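## Task

Get the blue foam block resting directly on the counter surface, not stacked on any other object there. Every other block has to stay where it was, without being rotated. The robot must not tip over or be left leaning, or the task fails. It only counts if the block stays put once the robot lets go.

## Robot and tools

ROBOT. The robot is a Hello Robot Stretch 3 with a single arm. It has a two-wheeled base (0.33 m long, 0.34 m wide), a lift that slides on a mast, and a telescoping arm that reaches out to the robot's RIGHT side. The arm cannot move forward by itself, so to shift the gripper forward or back you drive the base. The base turns on the spot about a point midway between the wheels, 0.05 m behind its front edge. It cannot move sideways. Loose objects can sometimes be nudged by an outside push.

FRAMES. In the base frame the origin is on the floor between the drive wheels, with x forward, y left and z up. hand_pose is reported in this frame, at the point where the closed fingertips meet. The odometry frame is the base frame as it was at the start. Heading is positive to the left and runs from -3.142 to 3.142.

execute_actions takes "actions", a list that runs in order. An empty list only returns the current state and images. Each action can have "robot", "steps" (1 to 450 control steps, 30 per second) and "until". "robot" is one command object, a list of up to 8 commands run in sequence, or {"stop": true}, which brakes everything and clears the queue. A command can contain:
- "base": exactly one of {"translate_m": d} or {"rotate_rad": d}. Both are offsets from where the base is when the command starts. translate_m is in metres, forward positive, with |d| at most 1. rotate_rad is in radians, counter-clockwise (left) positive, with |d| at most 3.2.
- "joints": absolute target positions, given by name. Joints you leave out keep their old targets. lift_m is 0 to 1.1 m (arm height). arm_m is 0 to 0.52 m (extension). wrist_yaw_rad is -1.345 to 4.42: 0 points along the arm, positive swings toward the front, and 3.0 is folded over the base. wrist_pitch_rad is -1.57 to 0.451, with 0 level and negative tipping the fingers down. wrist_roll_rad is -2.911 to 2.911, with 0 meaning the fingers sit side by side. gripper_m is -0.089 to 0.179, larger meaning more open; the real fingertip gap is about 0.007 m smaller when nearly shut and 0.025 m smaller when fully open. head_pan_rad is -3.953 to 1.73: 0 looks forward, positive looks left, and -1.57 looks along the arm. head_tilt_rad is -1.53 to 0.419, negative looking down.
- "contact_limits": {"arm_m": effort %, 1 to 100}. This sets how hard the arm may push before it halts. It stays in force until the arm's next command.
- "pause_s", used inside a list only, waits up to 15 s.
New commands take effect right away and discard whatever remains of an older queue. "until" ends an action early. {"robot": {"status": "ended"}} waits until nothing is moving and no queue is running. You can also use comparisons such as {"lift_m": [">", 0.3]} or a status word. "any" triggers as soon as the first motion ends. If any value is out of range, the whole call is rejected.

zoom_image gives an enlarged crop. Arguments: "camera" (head_camera, nav_camera, wrist_camera) and "region" [x0, y0, x1, y1] in image pixels, measured from the top-left, at most 504x504.

finished_scene {"scene": n} ends the current scene and reports whether it succeeded. It cannot be undone. Make sure every motion has stopped before you call it.

CAMERAS. head_camera (896x504) and nav_camera (672x504, fisheye) are mounted on the head and follow the head pan and tilt. wrist_camera (644x364) rides on the gripper.

RESULTS. base_status and joint_status report each motion as moving, done, off_target (came to rest short and may still be pushing), contact_stop (met resistance and went slack), time_out, stopped, not_commanded or torque_fault (a wrist servo shut off for 10 s, leaving the joint limp). base_status brackets show progress and goal. joint_goals lists the targets. measured_speeds and motor_effort (%, with the peak in brackets) come from the motors. lidar_m gives 12 ranges in 30-degree sectors: the 1st points ahead, the count goes counter-clockwise, and the 10th points right. The scan plane is 0.17 m up, so it sees table legs but not tabletops. wrist_depth_mm and head_depth_mm are 7x7 grids of depth values. base_tilt is in degrees. on_its_own appears when the robot has altered a target, a joint is slack or off, a motor is under load at rest, or the base is leaning. Lines beginning refused:, dropped: and replaced: explain what happened to goals. refusals and queue_left are counts.

PRACTICE. Stow the arm (lift_m below 0.30, arm_m below 0.03, wrist_yaw_rad above 2.54) to drive fast; otherwise the base is slow. Only fold or unfold the wrist with lift_m between 0.32 and 0.95, pitch -0.4 and roll near 0. With yaw below -0.4, keep pitch at -0.5 or lower. To grasp, set gripper_m below the block's width. To release, open at least 0.02 beyond where the fingertips made contact. The gripper reading does not tell you whether you are holding something, so check with the cameras. Avoid pushing hard with the arm when the gripper is higher than about 0.45 m, and never push again right after a contact_stop, because the robot can tip. Do not drive while the gripper is pressing on or hooked onto something fixed. If the robot leans, reverse the last motion in small steps, lift the gripper clear, and lower lift_m to about 0.2 if it stays tipped. Don't drop or slam blocks, and leave the other blocks undisturbed. Let go of the block before you finish.

Each tool is called in YAML: its name, and indented under it one key for each argument.

## Session

execute_actions:
  actions: []

Scene clock: 0.00 s.
robot.base_odometry: x=+0.000 y=+0.000 heading=+0.000 (m, m, rad; robot's odometry frame)
robot.turned_by_wheels: +0.000 (rad since the last result)
robot.turned_by_imu: +0.000 (rad since the last result)
robot.base_tilt: forward=+0.9 right=-1.1 (deg)
robot.lidar_m: 1.38 1.33 2.67 2.65 2.86 1.11 1.10 1.18 1.12 1.11 1.20 1.48
robot.head_depth_mm: 1804 1810 1792 1767 1738 1728 1727 / 1814 1809 1811 1775 1766 1769 1729 / 1829 1817 1806 1794 1784 1766 1726 / 1827 1852 1822 1810 1807 1776 1753 / 1862 1871 1855 1830 1813 1790 1218 / 1867 1860 1878 1832 1821 1793 1140 / 1894 1875 1864 1858 1831 1758 1136
robot.base_status: not_commanded
robot.joint_positions: lift_m=+0.377 arm_m=-0.001 wrist_yaw_rad=+2.869 wrist_pitch_rad=-0.333 wrist_roll_rad=+0.012 gripper_m=+0.037 head_pan_rad=+0.008 head_tilt_rad=+0.003
robot.joint_goals: lift_m=+0.377 arm_m=-0.001 wrist_yaw_rad=+2.869 wrist_pitch_rad=-0.333 wrist_roll_rad=+0.012 gripper_m=+0.037 head_pan_rad=+0.008 head_tilt_rad=+0.003
robot.joint_status: lift_m=not_commanded arm_m=not_commanded wrist_yaw_rad=not_commanded wrist_pitch_rad=not_commanded wrist_roll_rad=not_commanded gripper_m=not_commanded head_pan_rad=not_commanded head_tilt_rad=not_commanded
robot.measured_speeds: translate_m=+0.000 rotate_rad=+0.000 lift_m=+0.000 arm_m=+0.000 wrist_yaw_rad=+0.000 wrist_pitch_rad=+0.000 wrist_roll_rad=+0.000 head_pan_rad=+0.000 head_tilt_rad=+0.000
robot: refusals=0 queue=idle queue_left=0
robot.motor_effort: left_wheel=-1 right_wheel=+1 lift_m=+24 arm_m=+0 wrist_yaw_rad=+0 wrist_pitch_rad=+9 wrist_roll_rad=+0 gripper_m=-1 head_pan_rad=+0 head_tilt_rad=+1 (%)
robot.hand_pose: x=+0.0418 y=+0.0821 z=+0.4094 quat_wxyz=(+0.211, +0.710, +0.021, +0.671) (m; robot's base frame)
robot.wrist_depth_mm: - - - - - - - / - - - - - - - / - - - - - - - / - - - - - - - / 903 - 905 897 903 878 859 / 721 - 743 700 - 697 687 / 603 588 565 585 583 583 580
pictures: head_camera (sideways: a quarter turn clockwise sets it upright), nav_camera (sideways: a quarter turn counterclockwise sets it upright), wrist_camera
Images, in order (width x height): head_camera 896x504, nav_camera 672x504, wrist_camera 644x364.

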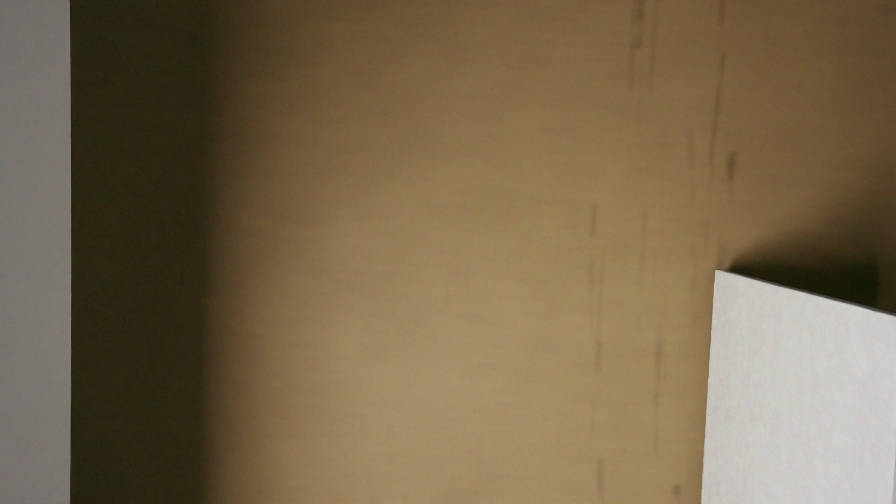

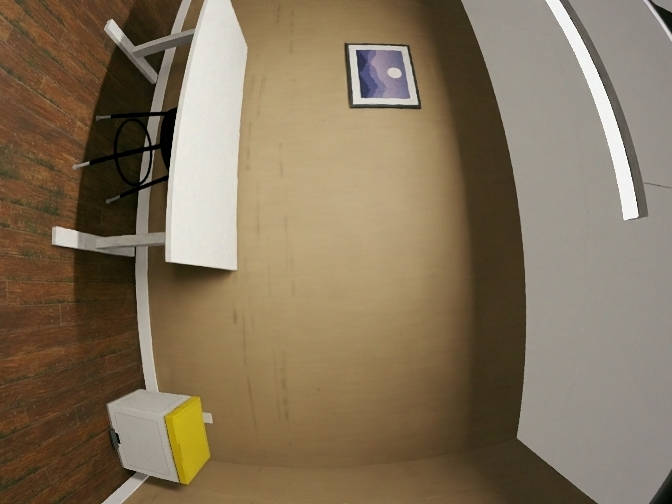

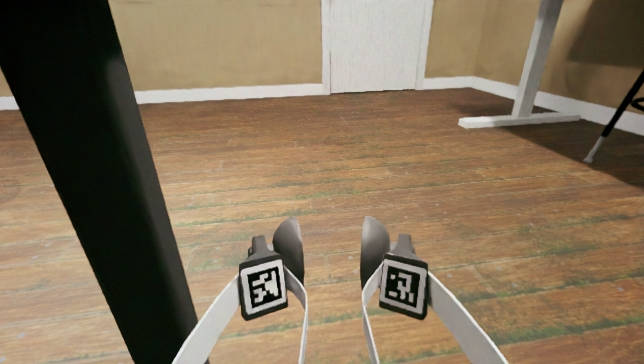

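Look around with the head.

execute_actions:
  actions:
    - {"robot":{"joints":{"head_pan_rad":-2.5,"head_tilt_rad":-0.5}},"steps":200,"until":{"robot":{"status":"ended"}}}

Scene clock: 2.60 s.
robot.base_odometry: x=+0.000 y=+0.000 heading=+0.000 (m, m, rad; robot's odometry frame)
robot.turned_by_wheels: +0.000 (rad since the last result)
robot.turned_by_imu: +0.000 (rad since the last result)
robot.base_tilt: forward=+1.0 right=-1.1 (deg)
robot.lidar_m: 1.38 1.33 2.66 2.66 2.86 1.11 1.10 1.18 1.12 1.11 1.20 1.48
robot.head_depth_mm: 2085 2369 1630 1202 1284 1372 1411 / 1811 1999 1585 1311 1402 1508 1408 / 1593 1757 1559 1430 1549 1624 1395 / 1422 1554 1530 1585 1715 1700 1382 / 1296 1392 1517 1658 1826 1683 1382 / 1179 1265 1357 1470 1624 1652 1381 / 1078 1153 1232 1331 1432 1533 1366
robot.base_status: not_commanded
robot.joint_positions: lift_m=+0.377 arm_m=-0.001 wrist_yaw_rad=+2.869 wrist_pitch_rad=-0.333 wrist_roll_rad=+0.012 gripper_m=+0.037 head_pan_rad=-2.493 head_tilt_rad=-0.494
robot.joint_goals: lift_m=+0.377 arm_m=-0.001 wrist_yaw_rad=+2.869 wrist_pitch_rad=-0.333 wrist_roll_rad=+0.012 gripper_m=+0.037 head_pan_rad=-2.500 head_tilt_rad=-0.500
robot.joint_status: lift_m=not_commanded arm_m=not_commanded wrist_yaw_rad=not_commanded wrist_pitch_rad=not_commanded wrist_roll_rad=not_commanded gripper_m=not_commanded head_pan_rad=done head_tilt_rad=done
robot.measured_speeds: translate_m=+0.000 rotate_rad=+0.000 lift_m=+0.000 arm_m=+0.000 wrist_yaw_rad=+0.000 wrist_pitch_rad=+0.000 wrist_roll_rad=+0.000 head_pan_rad=+0.000 head_tilt_rad=+0.000
robot: refusals=0 queue=done queue_left=0
robot.motor_effort: left_wheel=-1(2) right_wheel=+0(1) lift_m=+24(24) arm_m=+0(0) wrist_yaw_rad=+0(0) wrist_pitch_rad=+9(10) wrist_roll_rad=+0(0) gripper_m=+0(1) head_pan_rad=-4(39) head_tilt_rad=-3(32) (%)
robot.hand_pose: x=+0.0418 y=+0.0821 z=+0.4094 quat_wxyz=(+0.211, +0.710, +0.021, +0.671) (m; robot's base frame)
robot.wrist_depth_mm: - - - - - - - / - - - - - - - / - - - - - - - / - - - - - - - / 921 - 892 872 925 885 846 / 713 - 739 704 - 692 692 / 595 582 571 588 583 568 575
pictures: head_camera (sideways: a quarter turn clockwise sets it upright), nav_camera (sideways: a quarter turn counterclockwise sets it upright), wrist_camera
camera_calibration (this result's frames):
head_camera: T_world_to_cam=[[0.332584, 0.288191, -0.897961, 1.18226], [0.571806, -0.818802, -0.0510019, 0.0620719], [-0.749951, -0.496497, -0.437109, 0.535096], [0, 0, 0, 1]] pos_world=[-0.0273983, -0.0242183, 1.29868]
nav_camera: T_world_to_cam=[[-0.410591, -0.252428, 0.876182, -1.09238], [-0.574423, 0.817871, -0.0335531, 0.0983541], [-0.708134, -0.517075, -0.480811, 0.592513], [0, 0, 0, 1]] pos_world=[0.0275556, -0.0498143, 1.24531]
wrist_camera: T_world_to_cam=[[0.957201, -0.287816, -0.0304686, 0.0000258985], [-0.158576, -0.433473, -0.887105, 0.442807], [0.242116, 0.853969, -0.460562, 0.276632], [0, 0, 0, 1]] pos_world=[0.00321693, -0.0442829, 0.520223]
Images, in order (width x height): head_camera 896x504, nav_camera 672x504, wrist_camera 644x364.

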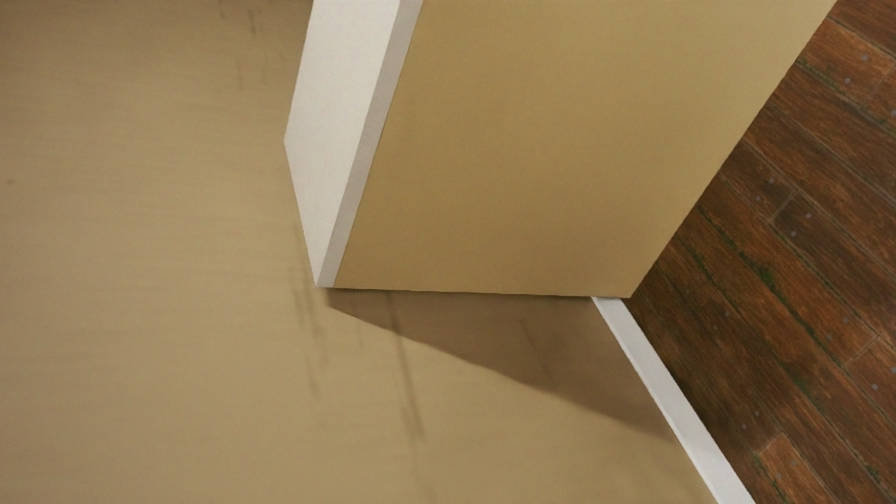

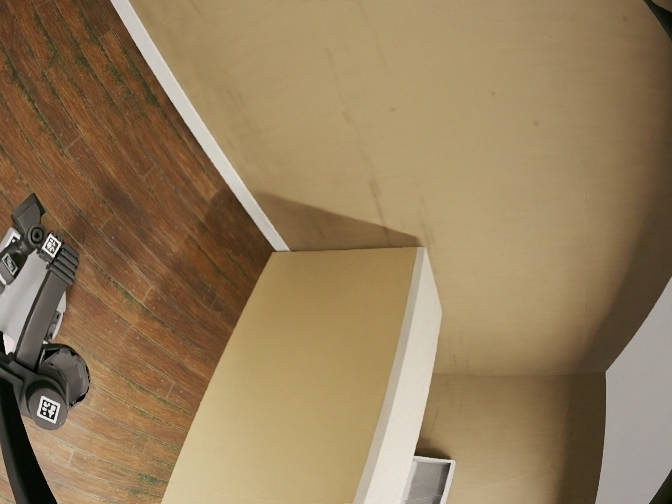

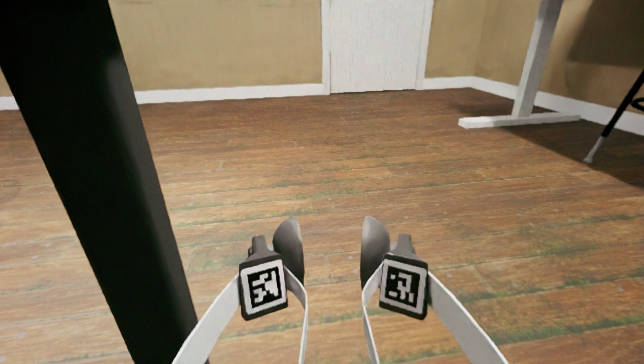

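Counter is behind. Look back-left.

execute_actions:
  actions:
    - {"robot":{"joints":{"head_pan_rad":-3.5,"head_tilt_rad":-0.5}},"steps":200,"until":{"robot":{"status":"ended"}}}

Scene clock: 4.53 s.
robot.base_odometry: x=+0.000 y=+0.000 heading=+0.000 (m, m, rad; robot's odometry frame)
robot.turned_by_wheels: +0.000 (rad since the last result)
robot.turned_by_imu: +0.000 (rad since the last result)
robot.base_tilt: forward=+0.9 right=-1.1 (deg)
robot.lidar_m: 1.38 1.33 2.67 2.65 2.87 1.11 1.10 1.18 1.12 1.11 1.19 1.48
robot.head_depth_mm: 2925 3183 3481 3090 2284 1747 1412 / 2866 3103 3289 1343 1498 1646 1400 / 2756 3072 1553 1293 1445 1583 1391 / 2663 2879 1504 1246 1388 1540 1379 / 2608 2779 1470 1201 1337 1479 1378 / 2582 2762 1443 1171 1287 1419 1368 / 2522 2697 1412 1132 1237 1382 1360
robot.base_status: not_commanded
robot.joint_positions: lift_m=+0.377 arm_m=-0.001 wrist_yaw_rad=+2.869 wrist_pitch_rad=-0.333 wrist_roll_rad=+0.012 gripper_m=+0.037 head_pan_rad=-3.493 head_tilt_rad=-0.494
robot.joint_goals: lift_m=+0.377 arm_m=-0.001 wrist_yaw_rad=+2.869 wrist_pitch_rad=-0.333 wrist_roll_rad=+0.012 gripper_m=+0.037 head_pan_rad=-3.500 head_tilt_rad=-0.500
robot.joint_status: lift_m=not_commanded arm_m=not_commanded wrist_yaw_rad=not_commanded wrist_pitch_rad=not_commanded wrist_roll_rad=not_commanded gripper_m=not_commanded head_pan_rad=done head_tilt_rad=done
robot.measured_speeds: translate_m=+0.000 rotate_rad=+0.000 lift_m=+0.000 arm_m=+0.000 wrist_yaw_rad=+0.000 wrist_pitch_rad=+0.000 wrist_roll_rad=+0.000 head_pan_rad=+0.000 head_tilt_rad=+0.000
robot: refusals=0 queue=done queue_left=0
robot.motor_effort: left_wheel=-2(0) right_wheel=+1(0) lift_m=+24(24) arm_m=+0(0) wrist_yaw_rad=+0(0) wrist_pitch_rad=+9(9) wrist_roll_rad=+0(0) gripper_m=-1(1) head_pan_rad=-4(40) head_tilt_rad=-3(4) (%)
robot.hand_pose: x=+0.0418 y=+0.0821 z=+0.4094 quat_wxyz=(+0.211, +0.710, +0.021, +0.671) (m; robot's base frame)
robot.wrist_depth_mm: - - - - - - - / - - - - - - - / - - - - - - - / - - - - - - - / 930 - 867 880 930 888 873 / 717 - 748 708 - 684 685 / 606 590 571 585 580 587 579
pictures: head_camera (sideways: a quarter turn clockwise sets it upright), nav_camera (sideways: a quarter turn counterclockwise sets it upright), wrist_camera
camera_calibration (this result's frames):
head_camera: T_world_to_cam=[[0.422228, -0.12416, -0.897946, 1.18169], [-0.380049, -0.923559, -0.0510032, 0.06788], [-0.822974, 0.362798, -0.43714, 0.535581], [0, 0, 0, 1]] pos_world=[-0.0323781, 0.0151026, 1.29868]
nav_camera: T_world_to_cam=[[-0.434282, 0.209123, 0.876166, -1.09221], [0.377854, 0.925257, -0.0335518, 0.0925436], [-0.817695, 0.316492, -0.48084, 0.59322], [0, 0, 0, 1]] pos_world=[-0.024223, -0.0449696, 1.24531]
wrist_camera: T_world_to_cam=[[0.957201, -0.287816, -0.0304686, 0.000025909], [-0.158576, -0.433473, -0.887105, 0.442807], [0.242116, 0.853969, -0.460562, 0.276632], [0, 0, 0, 1]] pos_world=[0.00321693, -0.0442829, 0.520223]
Images, in order (width x height): head_camera 896x504, nav_camera 672x504, wrist_camera 644x364.

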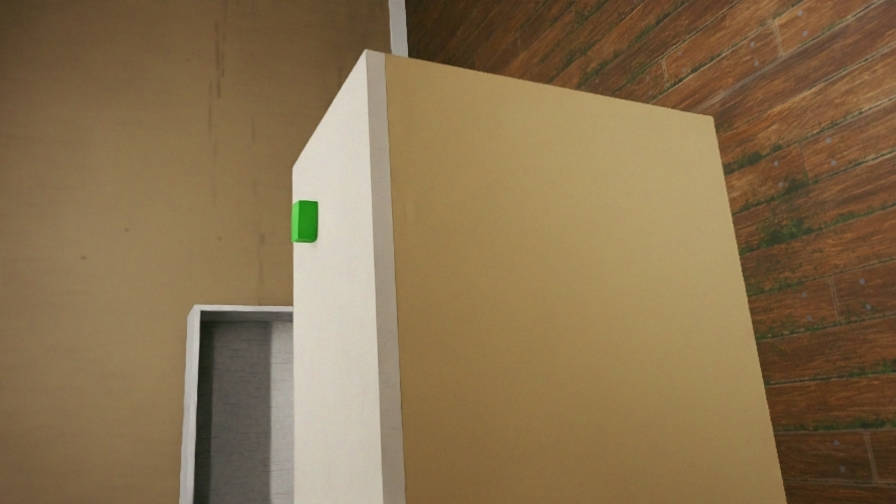

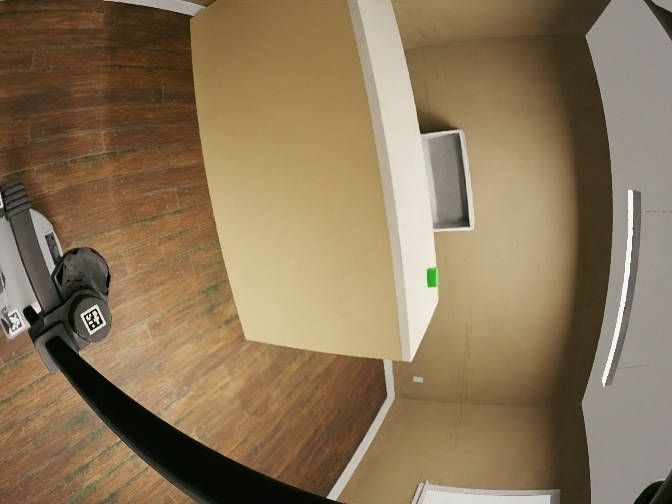

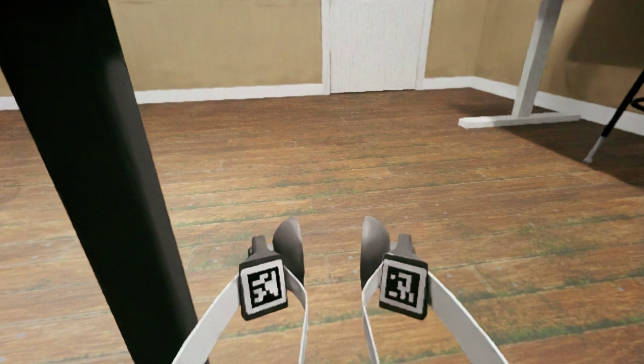

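execute_actions:
  actions:
    - {"robot":{"joints":{"head_pan_rad":1.4,"head_tilt_rad":-0.5}},"steps":300,"until":{"robot":{"status":"ended"}}}

Scene clock: 8.30 s.
robot.base_odometry: x=+0.000 y=+0.000 heading=+0.000 (m, m, rad; robot's odometry frame)
robot.turned_by_wheels: +0.000 (rad since the last result)
robot.turned_by_imu: +0.000 (rad since the last result)
robot.base_tilt: forward=+0.9 right=-1.0 (deg)
robot.lidar_m: 1.38 1.33 2.67 2.65 2.85 1.12 1.10 1.18 1.12 1.11 1.20 1.47
robot.head_depth_mm: 2387 2644 2838 3001 2273 1745 1425 / 2360 2525 2757 3012 2271 1728 1403 / 2356 2518 2771 2999 2226 1709 1393 / 2323 2503 2715 2894 2169 1685 1393 / 2321 2503 2696 2859 2162 1682 1382 / 2309 2484 2698 2862 2142 1665 1373 / 2292 2469 2649 2794 2104 1657 1364
robot.base_status: not_commanded
robot.joint_positions: lift_m=+0.377 arm_m=-0.001 wrist_yaw_rad=+2.869 wrist_pitch_rad=-0.333 wrist_roll_rad=+0.012 gripper_m=+0.037 head_pan_rad=+1.393 head_tilt_rad=-0.494
robot.joint_goals: lift_m=+0.377 arm_m=-0.001 wrist_yaw_rad=+2.869 wrist_pitch_rad=-0.333 wrist_roll_rad=+0.012 gripper_m=+0.037 head_pan_rad=+1.400 head_tilt_rad=-0.500
robot.joint_status: lift_m=not_commanded arm_m=not_commanded wrist_yaw_rad=not_commanded wrist_pitch_rad=not_commanded wrist_roll_rad=not_commanded gripper_m=not_commanded head_pan_rad=done head_tilt_rad=done
robot.measured_speeds: translate_m=+0.000 rotate_rad=+0.000 lift_m=+0.000 arm_m=+0.000 wrist_yaw_rad=+0.000 wrist_pitch_rad=+0.000 wrist_roll_rad=+0.000 head_pan_rad=+0.000 head_tilt_rad=+0.000
robot: refusals=0 queue=done queue_left=0
robot.motor_effort: left_wheel=-1(1) right_wheel=+0(1) lift_m=+24(24) arm_m=+0(0) wrist_yaw_rad=+0(0) wrist_pitch_rad=+9(9) wrist_roll_rad=+0(0) gripper_m=-1(0) head_pan_rad=+4(39) head_tilt_rad=-3(3) (%)
robot.hand_pose: x=+0.0418 y=+0.0821 z=+0.4094 quat_wxyz=(+0.211, +0.710, +0.021, +0.671) (m; robot's base frame)
robot.wrist_depth_mm: - - - - - - - / - - - - - - - / - - - - - - - / - - - - - - - / 901 - 882 876 934 868 866 / 717 - 736 701 - 690 684 / 596 581 568 586 573 588 570
pictures: head_camera (sideways: a quarter turn clockwise sets it upright), nav_camera (sideways: a quarter turn counterclockwise sets it upright), wrist_camera
camera_calibration (this result's frames):
head_camera: T_world_to_cam=[[-0.0495645, -0.437305, -0.897946, 1.18457], [-0.975224, 0.215261, -0.0510032, 0.0715105], [0.215596, 0.873171, -0.43714, 0.529245], [0, 0, 0, 1]] pos_world=[0.014348, 0.0405046, 1.29868]
nav_camera: T_world_to_cam=[[0.13118, 0.463816, 0.876166, -1.09566], [0.976518, -0.212807, -0.0335518, 0.0888917], [0.170892, 0.859993, -0.48084, 0.587189], [0, 0, 0, 1]] pos_world=[-0.0434212, 0.0221225, 1.24531]
wrist_camera: T_world_to_cam=[[0.957201, -0.287816, -0.0304686, 0.0000259032], [-0.158576, -0.433473, -0.887105, 0.442807], [0.242116, 0.853969, -0.460562, 0.276632], [0, 0, 0, 1]] pos_world=[0.00321693, -0.0442829, 0.520223]
Images, in order (width x height): head_camera 896x504, nav_camera 672x504, wrist_camera 644x364.

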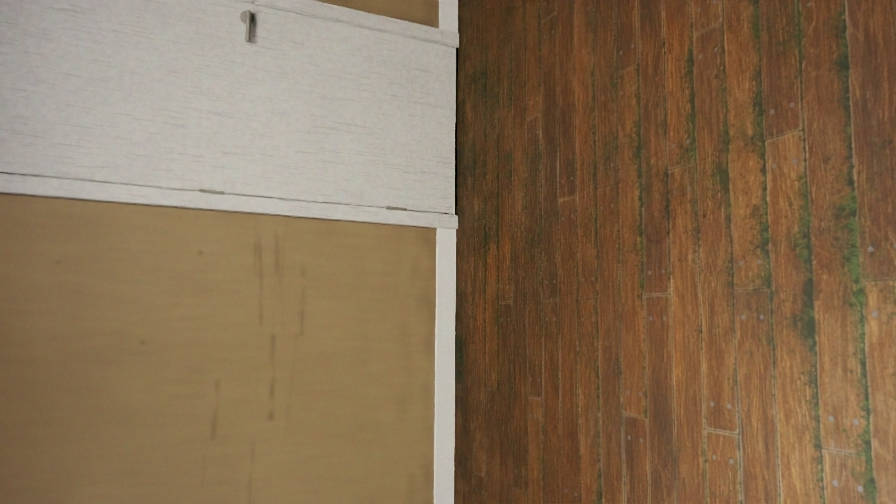

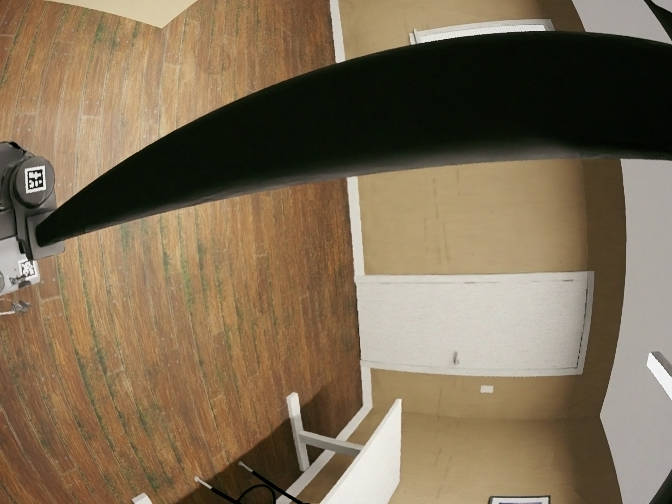

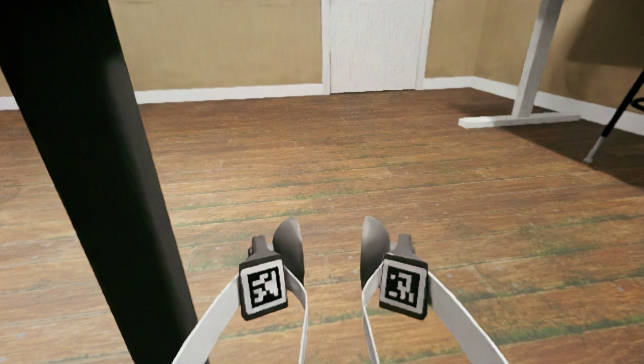

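execute_actions:
  actions:
    - {"robot":[{"joints":{"lift_m":0.27,"wrist_yaw_rad":3.0,"wrist_pitch_rad":-0.4,"head_pan_rad":0.8,"head_tilt_rad":-0.4},"base":{"rotate_rad":1.57}},{"base":{"translate_m":1.0}},{"base":{"translate_m":0.6}}],"steps":450,"until":{"robot":{"status":"ended"}}}

Scene clock: 22.47 s.
robot.base_odometry: x=+0.001 y=+1.600 heading=+1.570 (m, m, rad; robot's odometry frame)
robot.turned_by_wheels: +1.570 (rad since the last result)
robot.turned_by_imu: +1.556 (rad since the last result)
robot.base_tilt: forward=+1.0 right=-1.1 (deg)
robot.lidar_m: 1.07 1.15 1.72 2.77 1.27 1.49 2.70 2.01 1.58 1.53 1.34 1.08
robot.head_depth_mm: 1076 1111 1157 1217 1273 1328 1393 / 1183 1236 1280 1329 1416 1481 1478 / 1307 1380 1426 1504 1609 1683 1492 / 1460 1546 1621 1722 1844 1810 1486 / 1669 1771 1871 1985 2155 1849 1468 / 1940 2052 2232 2415 2360 1848 1476 / 2280 2480 2661 2927 2394 1823 1464
robot.base_status: done (translate_m +0.6000 of +0.6000)
robot.joint_positions: lift_m=+0.270 arm_m=-0.001 wrist_yaw_rad=+2.999 wrist_pitch_rad=-0.417 wrist_roll_rad=+0.012 gripper_m=+0.037 head_pan_rad=+0.807 head_tilt_rad=-0.408
robot.joint_goals: lift_m=+0.270 arm_m=-0.001 wrist_yaw_rad=+3.000 wrist_pitch_rad=-0.400 wrist_roll_rad=+0.012 gripper_m=+0.037 head_pan_rad=+0.800 head_tilt_rad=-0.400
robot.joint_status: lift_m=done arm_m=not_commanded wrist_yaw_rad=done wrist_pitch_rad=done wrist_roll_rad=not_commanded gripper_m=not_commanded head_pan_rad=done head_tilt_rad=done
robot.measured_speeds: translate_m=+0.000 rotate_rad=+0.000 lift_m=+0.000 arm_m=+0.000 wrist_yaw_rad=+0.000 wrist_pitch_rad=+0.000 wrist_roll_rad=+0.000 head_pan_rad=+0.000 head_tilt_rad=+0.000
robot: refusals=0 queue=done queue_left=0
robot.motor_effort: left_wheel=-4(10) right_wheel=+5(15) lift_m=+22(24) arm_m=+0(1) wrist_yaw_rad=+1(0) wrist_pitch_rad=+10(10) wrist_roll_rad=+0(0) gripper_m=+0(0) head_pan_rad=-4(36) head_tilt_rad=+4(16) (%)
robot.hand_pose: x=+0.0106 y=+0.0788 z=+0.2830 quat_wxyz=(+0.196, +0.704, +0.096, +0.676) (m; robot's base frame)
robot.wrist_depth_mm: - - - - - - - / - - - - - - - / - - - - - - - / 814 803 791 786 779 772 753 / 629 632 638 612 629 604 606 / 514 518 - 515 - 500 496 / 447 - - - 420 419 423
pictures: head_camera (sideways: a quarter turn clockwise sets it upright), nav_camera (sideways: a quarter turn counterclockwise sets it upright), wrist_camera
camera_calibration (this result's frames):
head_camera: T_world_to_cam=[[-0.228553, -0.280058, -0.932379, 1.23059], [-0.690666, 0.721615, -0.0474484, 0.0651522], [0.686107, 0.633119, -0.358354, 0.423849], [0, 0, 0, 1]] pos_world=[0.0354486, 0.0292757, 1.30236]
nav_camera: T_world_to_cam=[[0.312409, 0.258267, 0.914165, -1.14634], [0.698123, -0.715043, -0.0365663, 0.0945183], [0.644224, 0.649624, -0.403689, 0.483908], [0, 0, 0, 1]] pos_world=[-0.0196045, 0.0492881, 1.24675]
wrist_camera: T_world_to_cam=[[0.986126, -0.163494, -0.0287371, 0.0145043], [-0.111202, -0.522087, -0.845612, 0.319], [0.123249, 0.837075, -0.533025, 0.251912], [0, 0, 0, 1]] pos_world=[-0.00987786, -0.0419524, 0.404442]
Images, in order (width x height): head_camera 896x504, nav_camera 672x504, wrist_camera 644x364.

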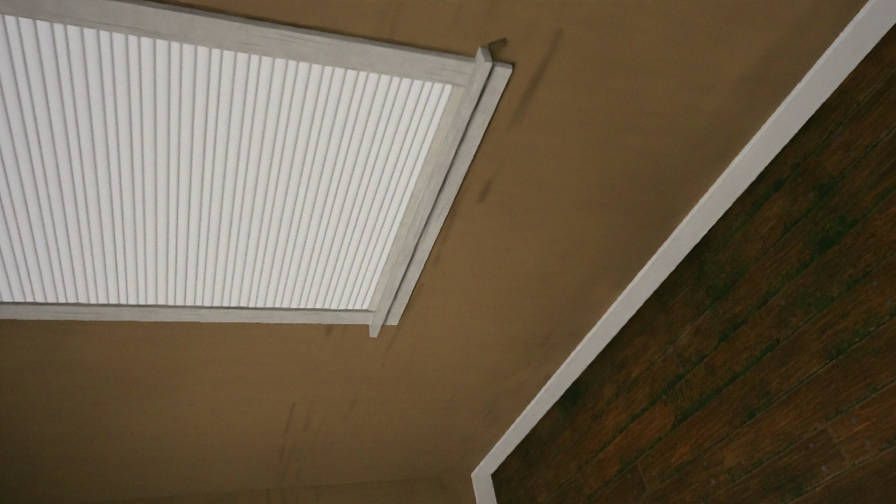

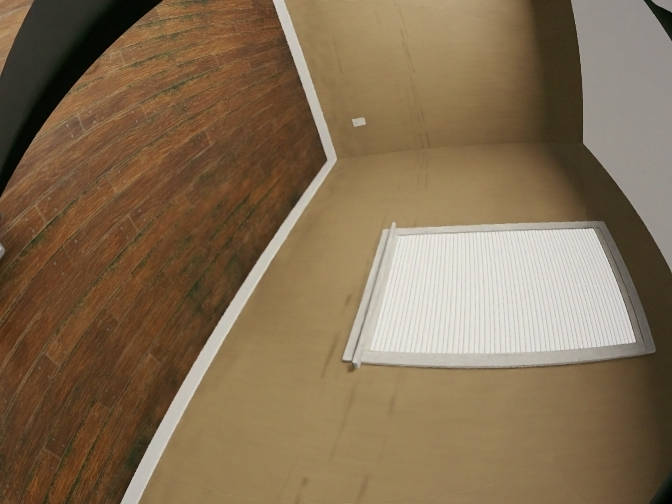

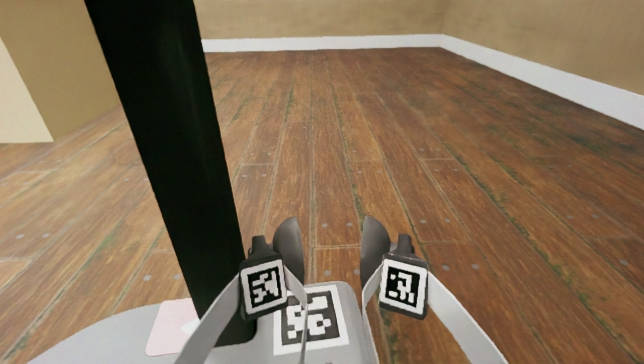

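execute_actions:
  actions:
    - {"robot":[{"joints":{"head_pan_rad":0.9,"head_tilt_rad":-0.5},"base":{"rotate_rad":1.57}},{"base":{"translate_m":1.0}},{"base":{"translate_m":0.8}}],"steps":450,"until":{"robot":{"status":"ended"}}}

Scene clock: 35.73 s.
robot.base_odometry: x=-1.799 y=+1.603 heading=+3.140 (m, m, rad; robot's odometry frame)
robot.turned_by_wheels: +1.570 (rad since the last result)
robot.turned_by_imu: +1.555 (rad since the last result)
robot.base_tilt: forward=+1.0 right=-1.1 (deg)
robot.lidar_m: 0.98 1.06 1.08 0.79 0.73 1.07 3.26 1.62 1.28 1.26 1.26 0.99
robot.head_depth_mm: 1060 1100 1157 1210 1278 1346 1363 / 1179 1223 1226 1319 1432 1539 1408 / 1313 1393 1130 1228 1371 1556 1395 / 1503 1582 1587 1689 1367 1499 1388 / 1754 1790 1852 1881 1905 1666 1380 / 2094 2221 1807 2001 2043 1671 1375 / 2210 2380 2547 2693 2128 1653 1365
robot.base_status: done (translate_m +0.8000 of +0.8000)
robot.joint_positions: lift_m=+0.270 arm_m=-0.001 wrist_yaw_rad=+2.999 wrist_pitch_rad=-0.417 wrist_roll_rad=+0.012 gripper_m=+0.037 head_pan_rad=+0.893 head_tilt_rad=-0.494
robot.joint_goals: lift_m=+0.270 arm_m=-0.001 wrist_yaw_rad=+3.000 wrist_pitch_rad=-0.400 wrist_roll_rad=+0.012 gripper_m=+0.037 head_pan_rad=+0.900 head_tilt_rad=-0.500
robot.joint_status: lift_m=done arm_m=not_commanded wrist_yaw_rad=done wrist_pitch_rad=done wrist_roll_rad=not_commanded gripper_m=not_commanded head_pan_rad=done head_tilt_rad=done
robot.measured_speeds: translate_m=+0.000 rotate_rad=+0.000 lift_m=+0.000 arm_m=+0.000 wrist_yaw_rad=+0.000 wrist_pitch_rad=+0.000 wrist_roll_rad=+0.000 head_pan_rad=+0.000 head_tilt_rad=+0.000
robot: refusals=0 queue=done queue_left=0
robot.motor_effort: left_wheel=-4(13) right_wheel=+5(16) lift_m=+22(22) arm_m=+0(0) wrist_yaw_rad=+1(1) wrist_pitch_rad=+10(10) wrist_roll_rad=+0(0) gripper_m=+0(0) head_pan_rad=+3(14) head_tilt_rad=-3(15) (%)
robot.hand_pose: x=+0.0106 y=+0.0787 z=+0.2830 quat_wxyz=(+0.196, +0.704, +0.096, +0.676) (m; robot's base frame)
robot.wrist_depth_mm: 635 - - - - - 841 / 679 - - - - - 899 / 732 748 - - - 976 967 / 784 790 787 792 775 774 761 / 627 622 649 612 645 601 607 / 520 517 - 523 - 499 496 / 447 - - - 422 425 421
pictures: head_camera (sideways: a quarter turn clockwise sets it upright), nav_camera (sideways: a quarter turn counterclockwise sets it upright), wrist_camera
camera_calibration (this result's frames):
head_camera: T_world_to_cam=[[-0.253511, -0.360611, -0.897603, 1.18537], [-0.752809, 0.656257, -0.0510338, 0.0701935], [0.607462, 0.662787, -0.43784, 0.527766], [0, 0, 0, 1]] pos_world=[0.0327486, 0.0315958, 1.29865]
nav_camera: T_world_to_cam=[[0.337838, 0.344753, 0.875792, -1.09643], [0.75508, -0.654775, -0.0335234, 0.0902054], [0.561889, 0.672618, -0.481524, 0.585694], [0, 0, 0, 1]] pos_world=[-0.0267901, 0.0431143, 1.2453]
wrist_camera: T_world_to_cam=[[0.986134, -0.163444, -0.0287357, 0.0145085], [-0.111183, -0.522156, -0.845572, 0.318965], [0.123199, 0.837042, -0.533088, 0.251946], [0, 0, 0, 1]] pos_world=[-0.00988334, -0.0419686, 0.404434]
Images, in order (width x height): head_camera 896x504, nav_camera 672x504, wrist_camera 644x364.

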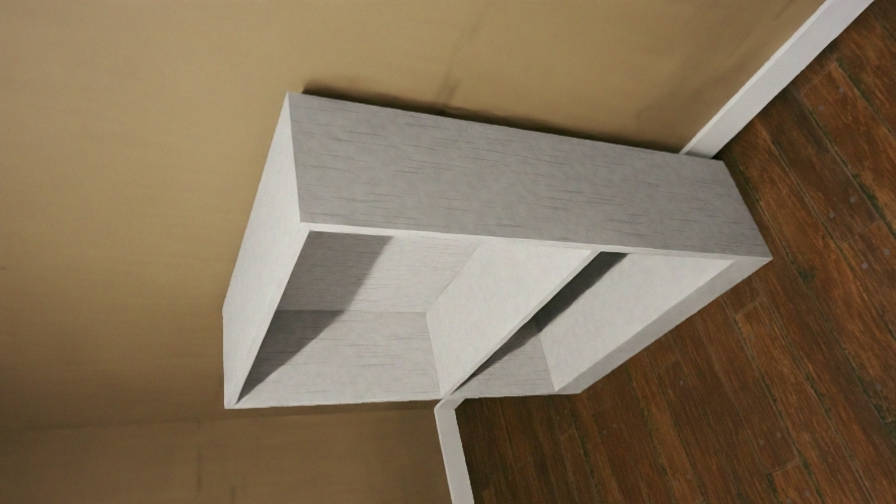

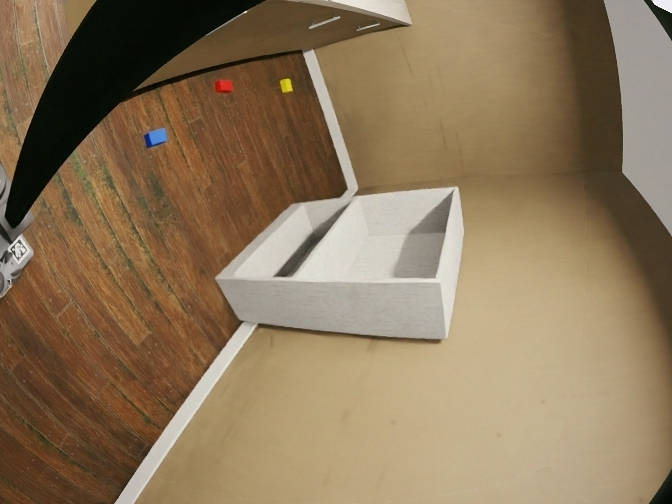

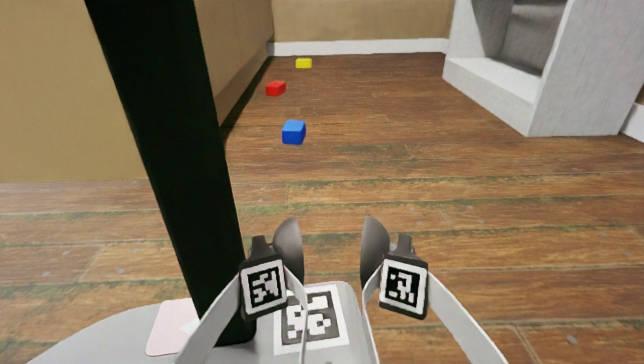

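execute_actions:
  actions:
    - {"robot":[{"base":{"rotate_rad":1.57}},{"base":{"translate_m":0.35}},{"base":{"rotate_rad":1.57}},{"joints":{"lift_m":0.4,"wrist_yaw_rad":0,"wrist_pitch_rad":-1.2,"gripper_m":0.12,"head_pan_rad":-1.57,"head_tilt_rad":-1.0}}],"steps":450,"until":{"robot":{"status":"ended"}}}

Scene clock: 47.97 s.
robot.base_odometry: x=-1.799 y=+1.253 heading=-0.004 (m, m, rad; robot's odometry frame)
robot.turned_by_wheels: +3.140 (rad since the last result)
robot.turned_by_imu: +3.099 (rad since the last result)
robot.base_tilt: forward=+0.9 right=-1.1 (deg)
robot.lidar_m: 3.13 2.08 1.63 1.61 1.32 1.03 1.02 0.86 1.47 0.71 0.40 0.50
robot.head_depth_mm: 1998 2241 1943 1638 1432 1270 1148 / 2030 2210 1902 1628 1429 1267 1152 / 2058 2221 1878 1616 1408 1265 - / 2031 2249 1872 1603 1411 1275 - / 1284 1458 1736 1588 1393 1244 1133 / 811 889 972 1074 1190 1229 1118 / 749 629 680 718 801 1135 1111
robot.base_status: done (rotate_rad +1.5699 of +1.5700)
robot.joint_positions: lift_m=+0.400 arm_m=-0.001 wrist_yaw_rad=+0.002 wrist_pitch_rad=-1.202 wrist_roll_rad=+0.011 gripper_m=+0.120 head_pan_rad=-1.563 head_tilt_rad=-0.988
robot.joint_goals: lift_m=+0.400 arm_m=-0.001 wrist_yaw_rad=+0.000 wrist_pitch_rad=-1.200 wrist_roll_rad=+0.011 gripper_m=+0.120 head_pan_rad=-1.570 head_tilt_rad=-1.000
robot.joint_status: lift_m=done arm_m=not_commanded wrist_yaw_rad=done wrist_pitch_rad=done wrist_roll_rad=not_commanded gripper_m=done head_pan_rad=done head_tilt_rad=done
robot.measured_speeds: translate_m=+0.000 rotate_rad=+0.000 lift_m=+0.000 arm_m=+0.000 wrist_yaw_rad=+0.000 wrist_pitch_rad=+0.000 wrist_roll_rad=+0.000 head_pan_rad=+0.000 head_tilt_rad=+0.000
robot: refusals=0 queue=done queue_left=0
robot.motor_effort: left_wheel=-4(12) right_wheel=+5(15) lift_m=+26(27) arm_m=-1(1) wrist_yaw_rad=-2(0) wrist_pitch_rad=+1(11) wrist_roll_rad=+0(0) gripper_m=+1(88) head_pan_rad=-3(39) head_tilt_rad=-7(36) (%)
robot.hand_pose: x=-0.0215 y=-0.2135 z=+0.2909 quat_wxyz=(+0.580, +0.398, -0.586, -0.402) (m; robot's base frame)
robot.wrist_depth_mm: 275 464 554 539 546 543 539 / 279 477 529 513 514 519 525 / 310 492 502 498 501 497 490 / 481 481 480 479 478 474 469 / 468 466 468 460 459 456 458 / 450 444 440 444 441 - 436 / 428 426 429 - - - 420
pictures: head_camera (sideways: a quarter turn clockwise sets it upright), nav_camera (sideways: a quarter turn counterclockwise sets it upright), wrist_camera
camera_calibration (this result's frames):
head_camera: T_world_to_cam=[[-0.0351647, 0.812134, -0.58241, 0.773206], [0.997981, -0.00230376, -0.0634684, 0.0756646], [-0.0528866, -0.583466, -0.810413, 1.01644], [0, 0, 0, 1]] pos_world=[0.0054334, -0.0347169, 1.27886]
nav_camera: T_world_to_cam=[[-0.0402609, -0.838111, 0.544011, -0.661721], [-0.999123, 0.0400546, -0.0122339, 0.0731746], [-0.0115368, -0.544026, -0.838989, 1.05414], [0, 0, 0, 1]] pos_world=[0.0586302, 0.0159526, 1.24529]
wrist_camera: T_world_to_cam=[[-0.999389, 0.0346473, -0.00454734, -0.00882172], [0.0347927, 0.974475, -0.221782, 0.310642], [-0.00325287, -0.221805, -0.975086, 0.404525], [0, 0, 0, 1]] pos_world=[-0.0183085, -0.212682, 0.463302]
Images, in order (width x height): head_camera 896x504, nav_camera 672x504, wrist_camera 644x364.

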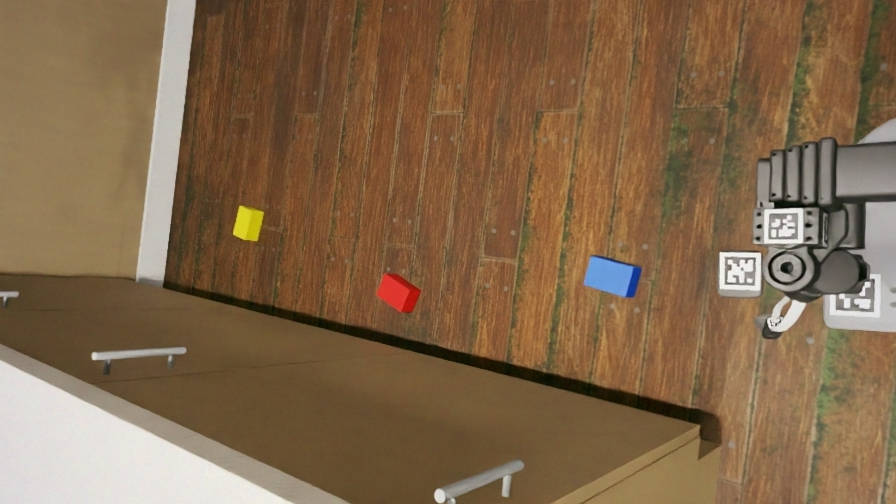

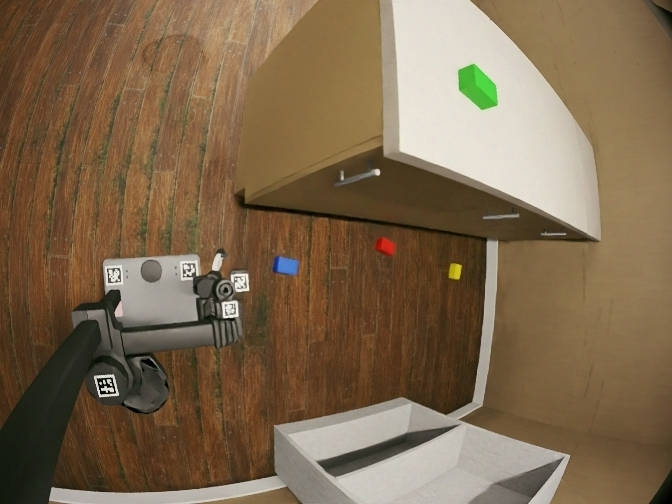

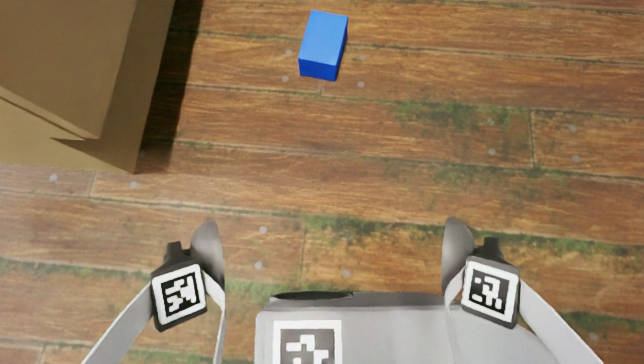

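execute_actions:
  actions:
    - {"robot":[{"joints":{"arm_m":0.32}},{"joints":{"lift_m":0.135}}],"steps":450,"until":{"robot":{"status":"ended"}}}

Scene clock: 56.73 s.
robot.base_odometry: x=-1.799 y=+1.253 heading=-0.004 (m, m, rad; robot's odometry frame)
robot.turned_by_wheels: +0.000 (rad since the last result)
robot.turned_by_imu: +0.000 (rad since the last result)
robot.base_tilt: forward=+1.0 right=-1.1 (deg)
robot.lidar_m: 3.12 2.08 1.63 1.61 1.32 1.03 1.02 0.86 1.47 0.71 0.40 0.50
robot.head_depth_mm: 1991 2222 1925 1639 1437 1280 1152 / 2026 2188 1898 1618 1430 1266 1145 / 2056 2237 1883 1610 1421 1258 1163 / 2023 2242 1863 1610 1463 1261 1165 / 1280 1463 1726 1579 1399 1250 1144 / 809 886 961 1076 1196 1220 1114 / 751 628 680 721 802 1144 1108
robot.base_status: done (rotate_rad +1.5699 of +1.5700)
robot.joint_positions: lift_m=+0.135 arm_m=+0.320 wrist_yaw_rad=+0.000 wrist_pitch_rad=-1.203 wrist_roll_rad=+0.011 gripper_m=+0.120 head_pan_rad=-1.563 head_tilt_rad=-0.988
robot.joint_goals: lift_m=+0.135 arm_m=+0.320 wrist_yaw_rad=+0.000 wrist_pitch_rad=-1.200 wrist_roll_rad=+0.011 gripper_m=+0.120 head_pan_rad=-1.570 head_tilt_rad=-1.000
robot.joint_status: lift_m=done arm_m=done wrist_yaw_rad=done wrist_pitch_rad=done wrist_roll_rad=not_commanded gripper_m=done head_pan_rad=done head_tilt_rad=done
robot.measured_speeds: translate_m=+0.000 rotate_rad=+0.000 lift_m=+0.000 arm_m=+0.000 wrist_yaw_rad=+0.000 wrist_pitch_rad=+0.000 wrist_roll_rad=+0.000 head_pan_rad=+0.000 head_tilt_rad=+0.000
robot: refusals=0 queue=done queue_left=0
robot.motor_effort: left_wheel=-4(4) right_wheel=+5(5) lift_m=+22(27) arm_m=+2(2) wrist_yaw_rad=+0(3) wrist_pitch_rad=+2(2) wrist_roll_rad=+0(0) gripper_m=+0(0) head_pan_rad=-3(4) head_tilt_rad=-7(7) (%)
robot.hand_pose: x=-0.0216 y=-0.5343 z=+0.0261 quat_wxyz=(+0.580, +0.398, -0.586, -0.403) (m; robot's base frame)
robot.wrist_depth_mm: 230 231 229 229 227 226 226 / 219 220 220 219 218 217 214 / 211 210 210 209 208 209 208 / 202 201 201 153 197 199 198 / 195 194 193 147 189 191 189 / 187 186 145 142 183 - 183 / 180 179 179 176 177 176 177
pictures: head_camera (sideways: a quarter turn clockwise sets it upright), nav_camera (sideways: a quarter turn counterclockwise sets it upright), wrist_camera
camera_calibration (this result's frames):
head_camera: T_world_to_cam=[[-0.0350007, 0.812141, -0.58241, 0.773205], [0.997981, -0.00250529, -0.0634684, 0.0756647], [-0.0530044, -0.583456, -0.810413, 1.01644], [0, 0, 0, 1]] pos_world=[0.00542639, -0.0347168, 1.27886]
nav_camera: T_world_to_cam=[[-0.0404301, -0.838103, 0.544011, -0.66172], [-0.999114, 0.0402563, -0.0122339, 0.0731745], [-0.0116466, -0.544024, -0.838989, 1.05414], [0, 0, 0, 1]] pos_world=[0.0586335, 0.015942, 1.24529]
wrist_camera: T_world_to_cam=[[-0.999331, 0.0362822, -0.0045162, 0.00185201], [0.036383, 0.974607, -0.220948, 0.564697], [-0.00361495, -0.220964, -0.975275, 0.0755785], [0, 0, 0, 1]] pos_world=[-0.0184214, -0.533724, 0.198487]
Images, in order (width x height): head_camera 896x504, nav_camera 672x504, wrist_camera 644x364.

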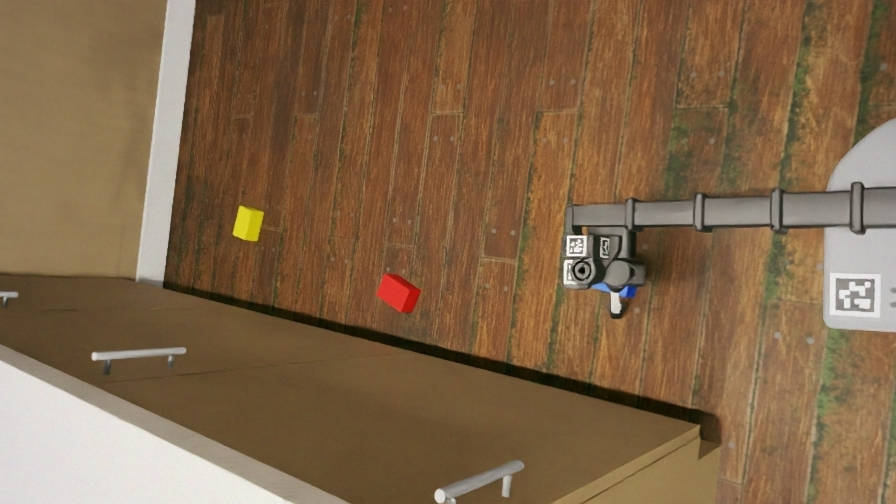

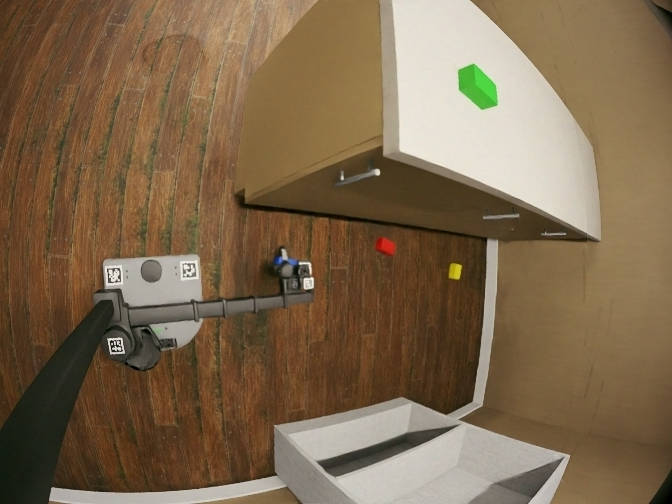

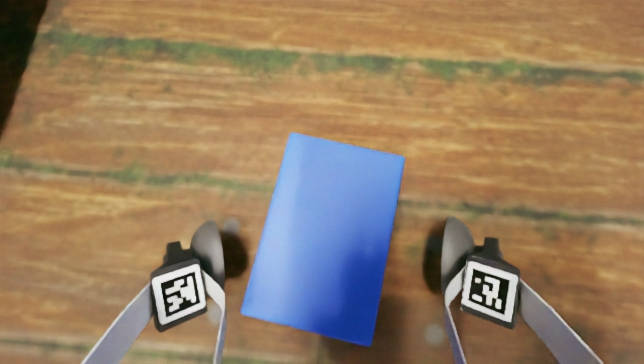

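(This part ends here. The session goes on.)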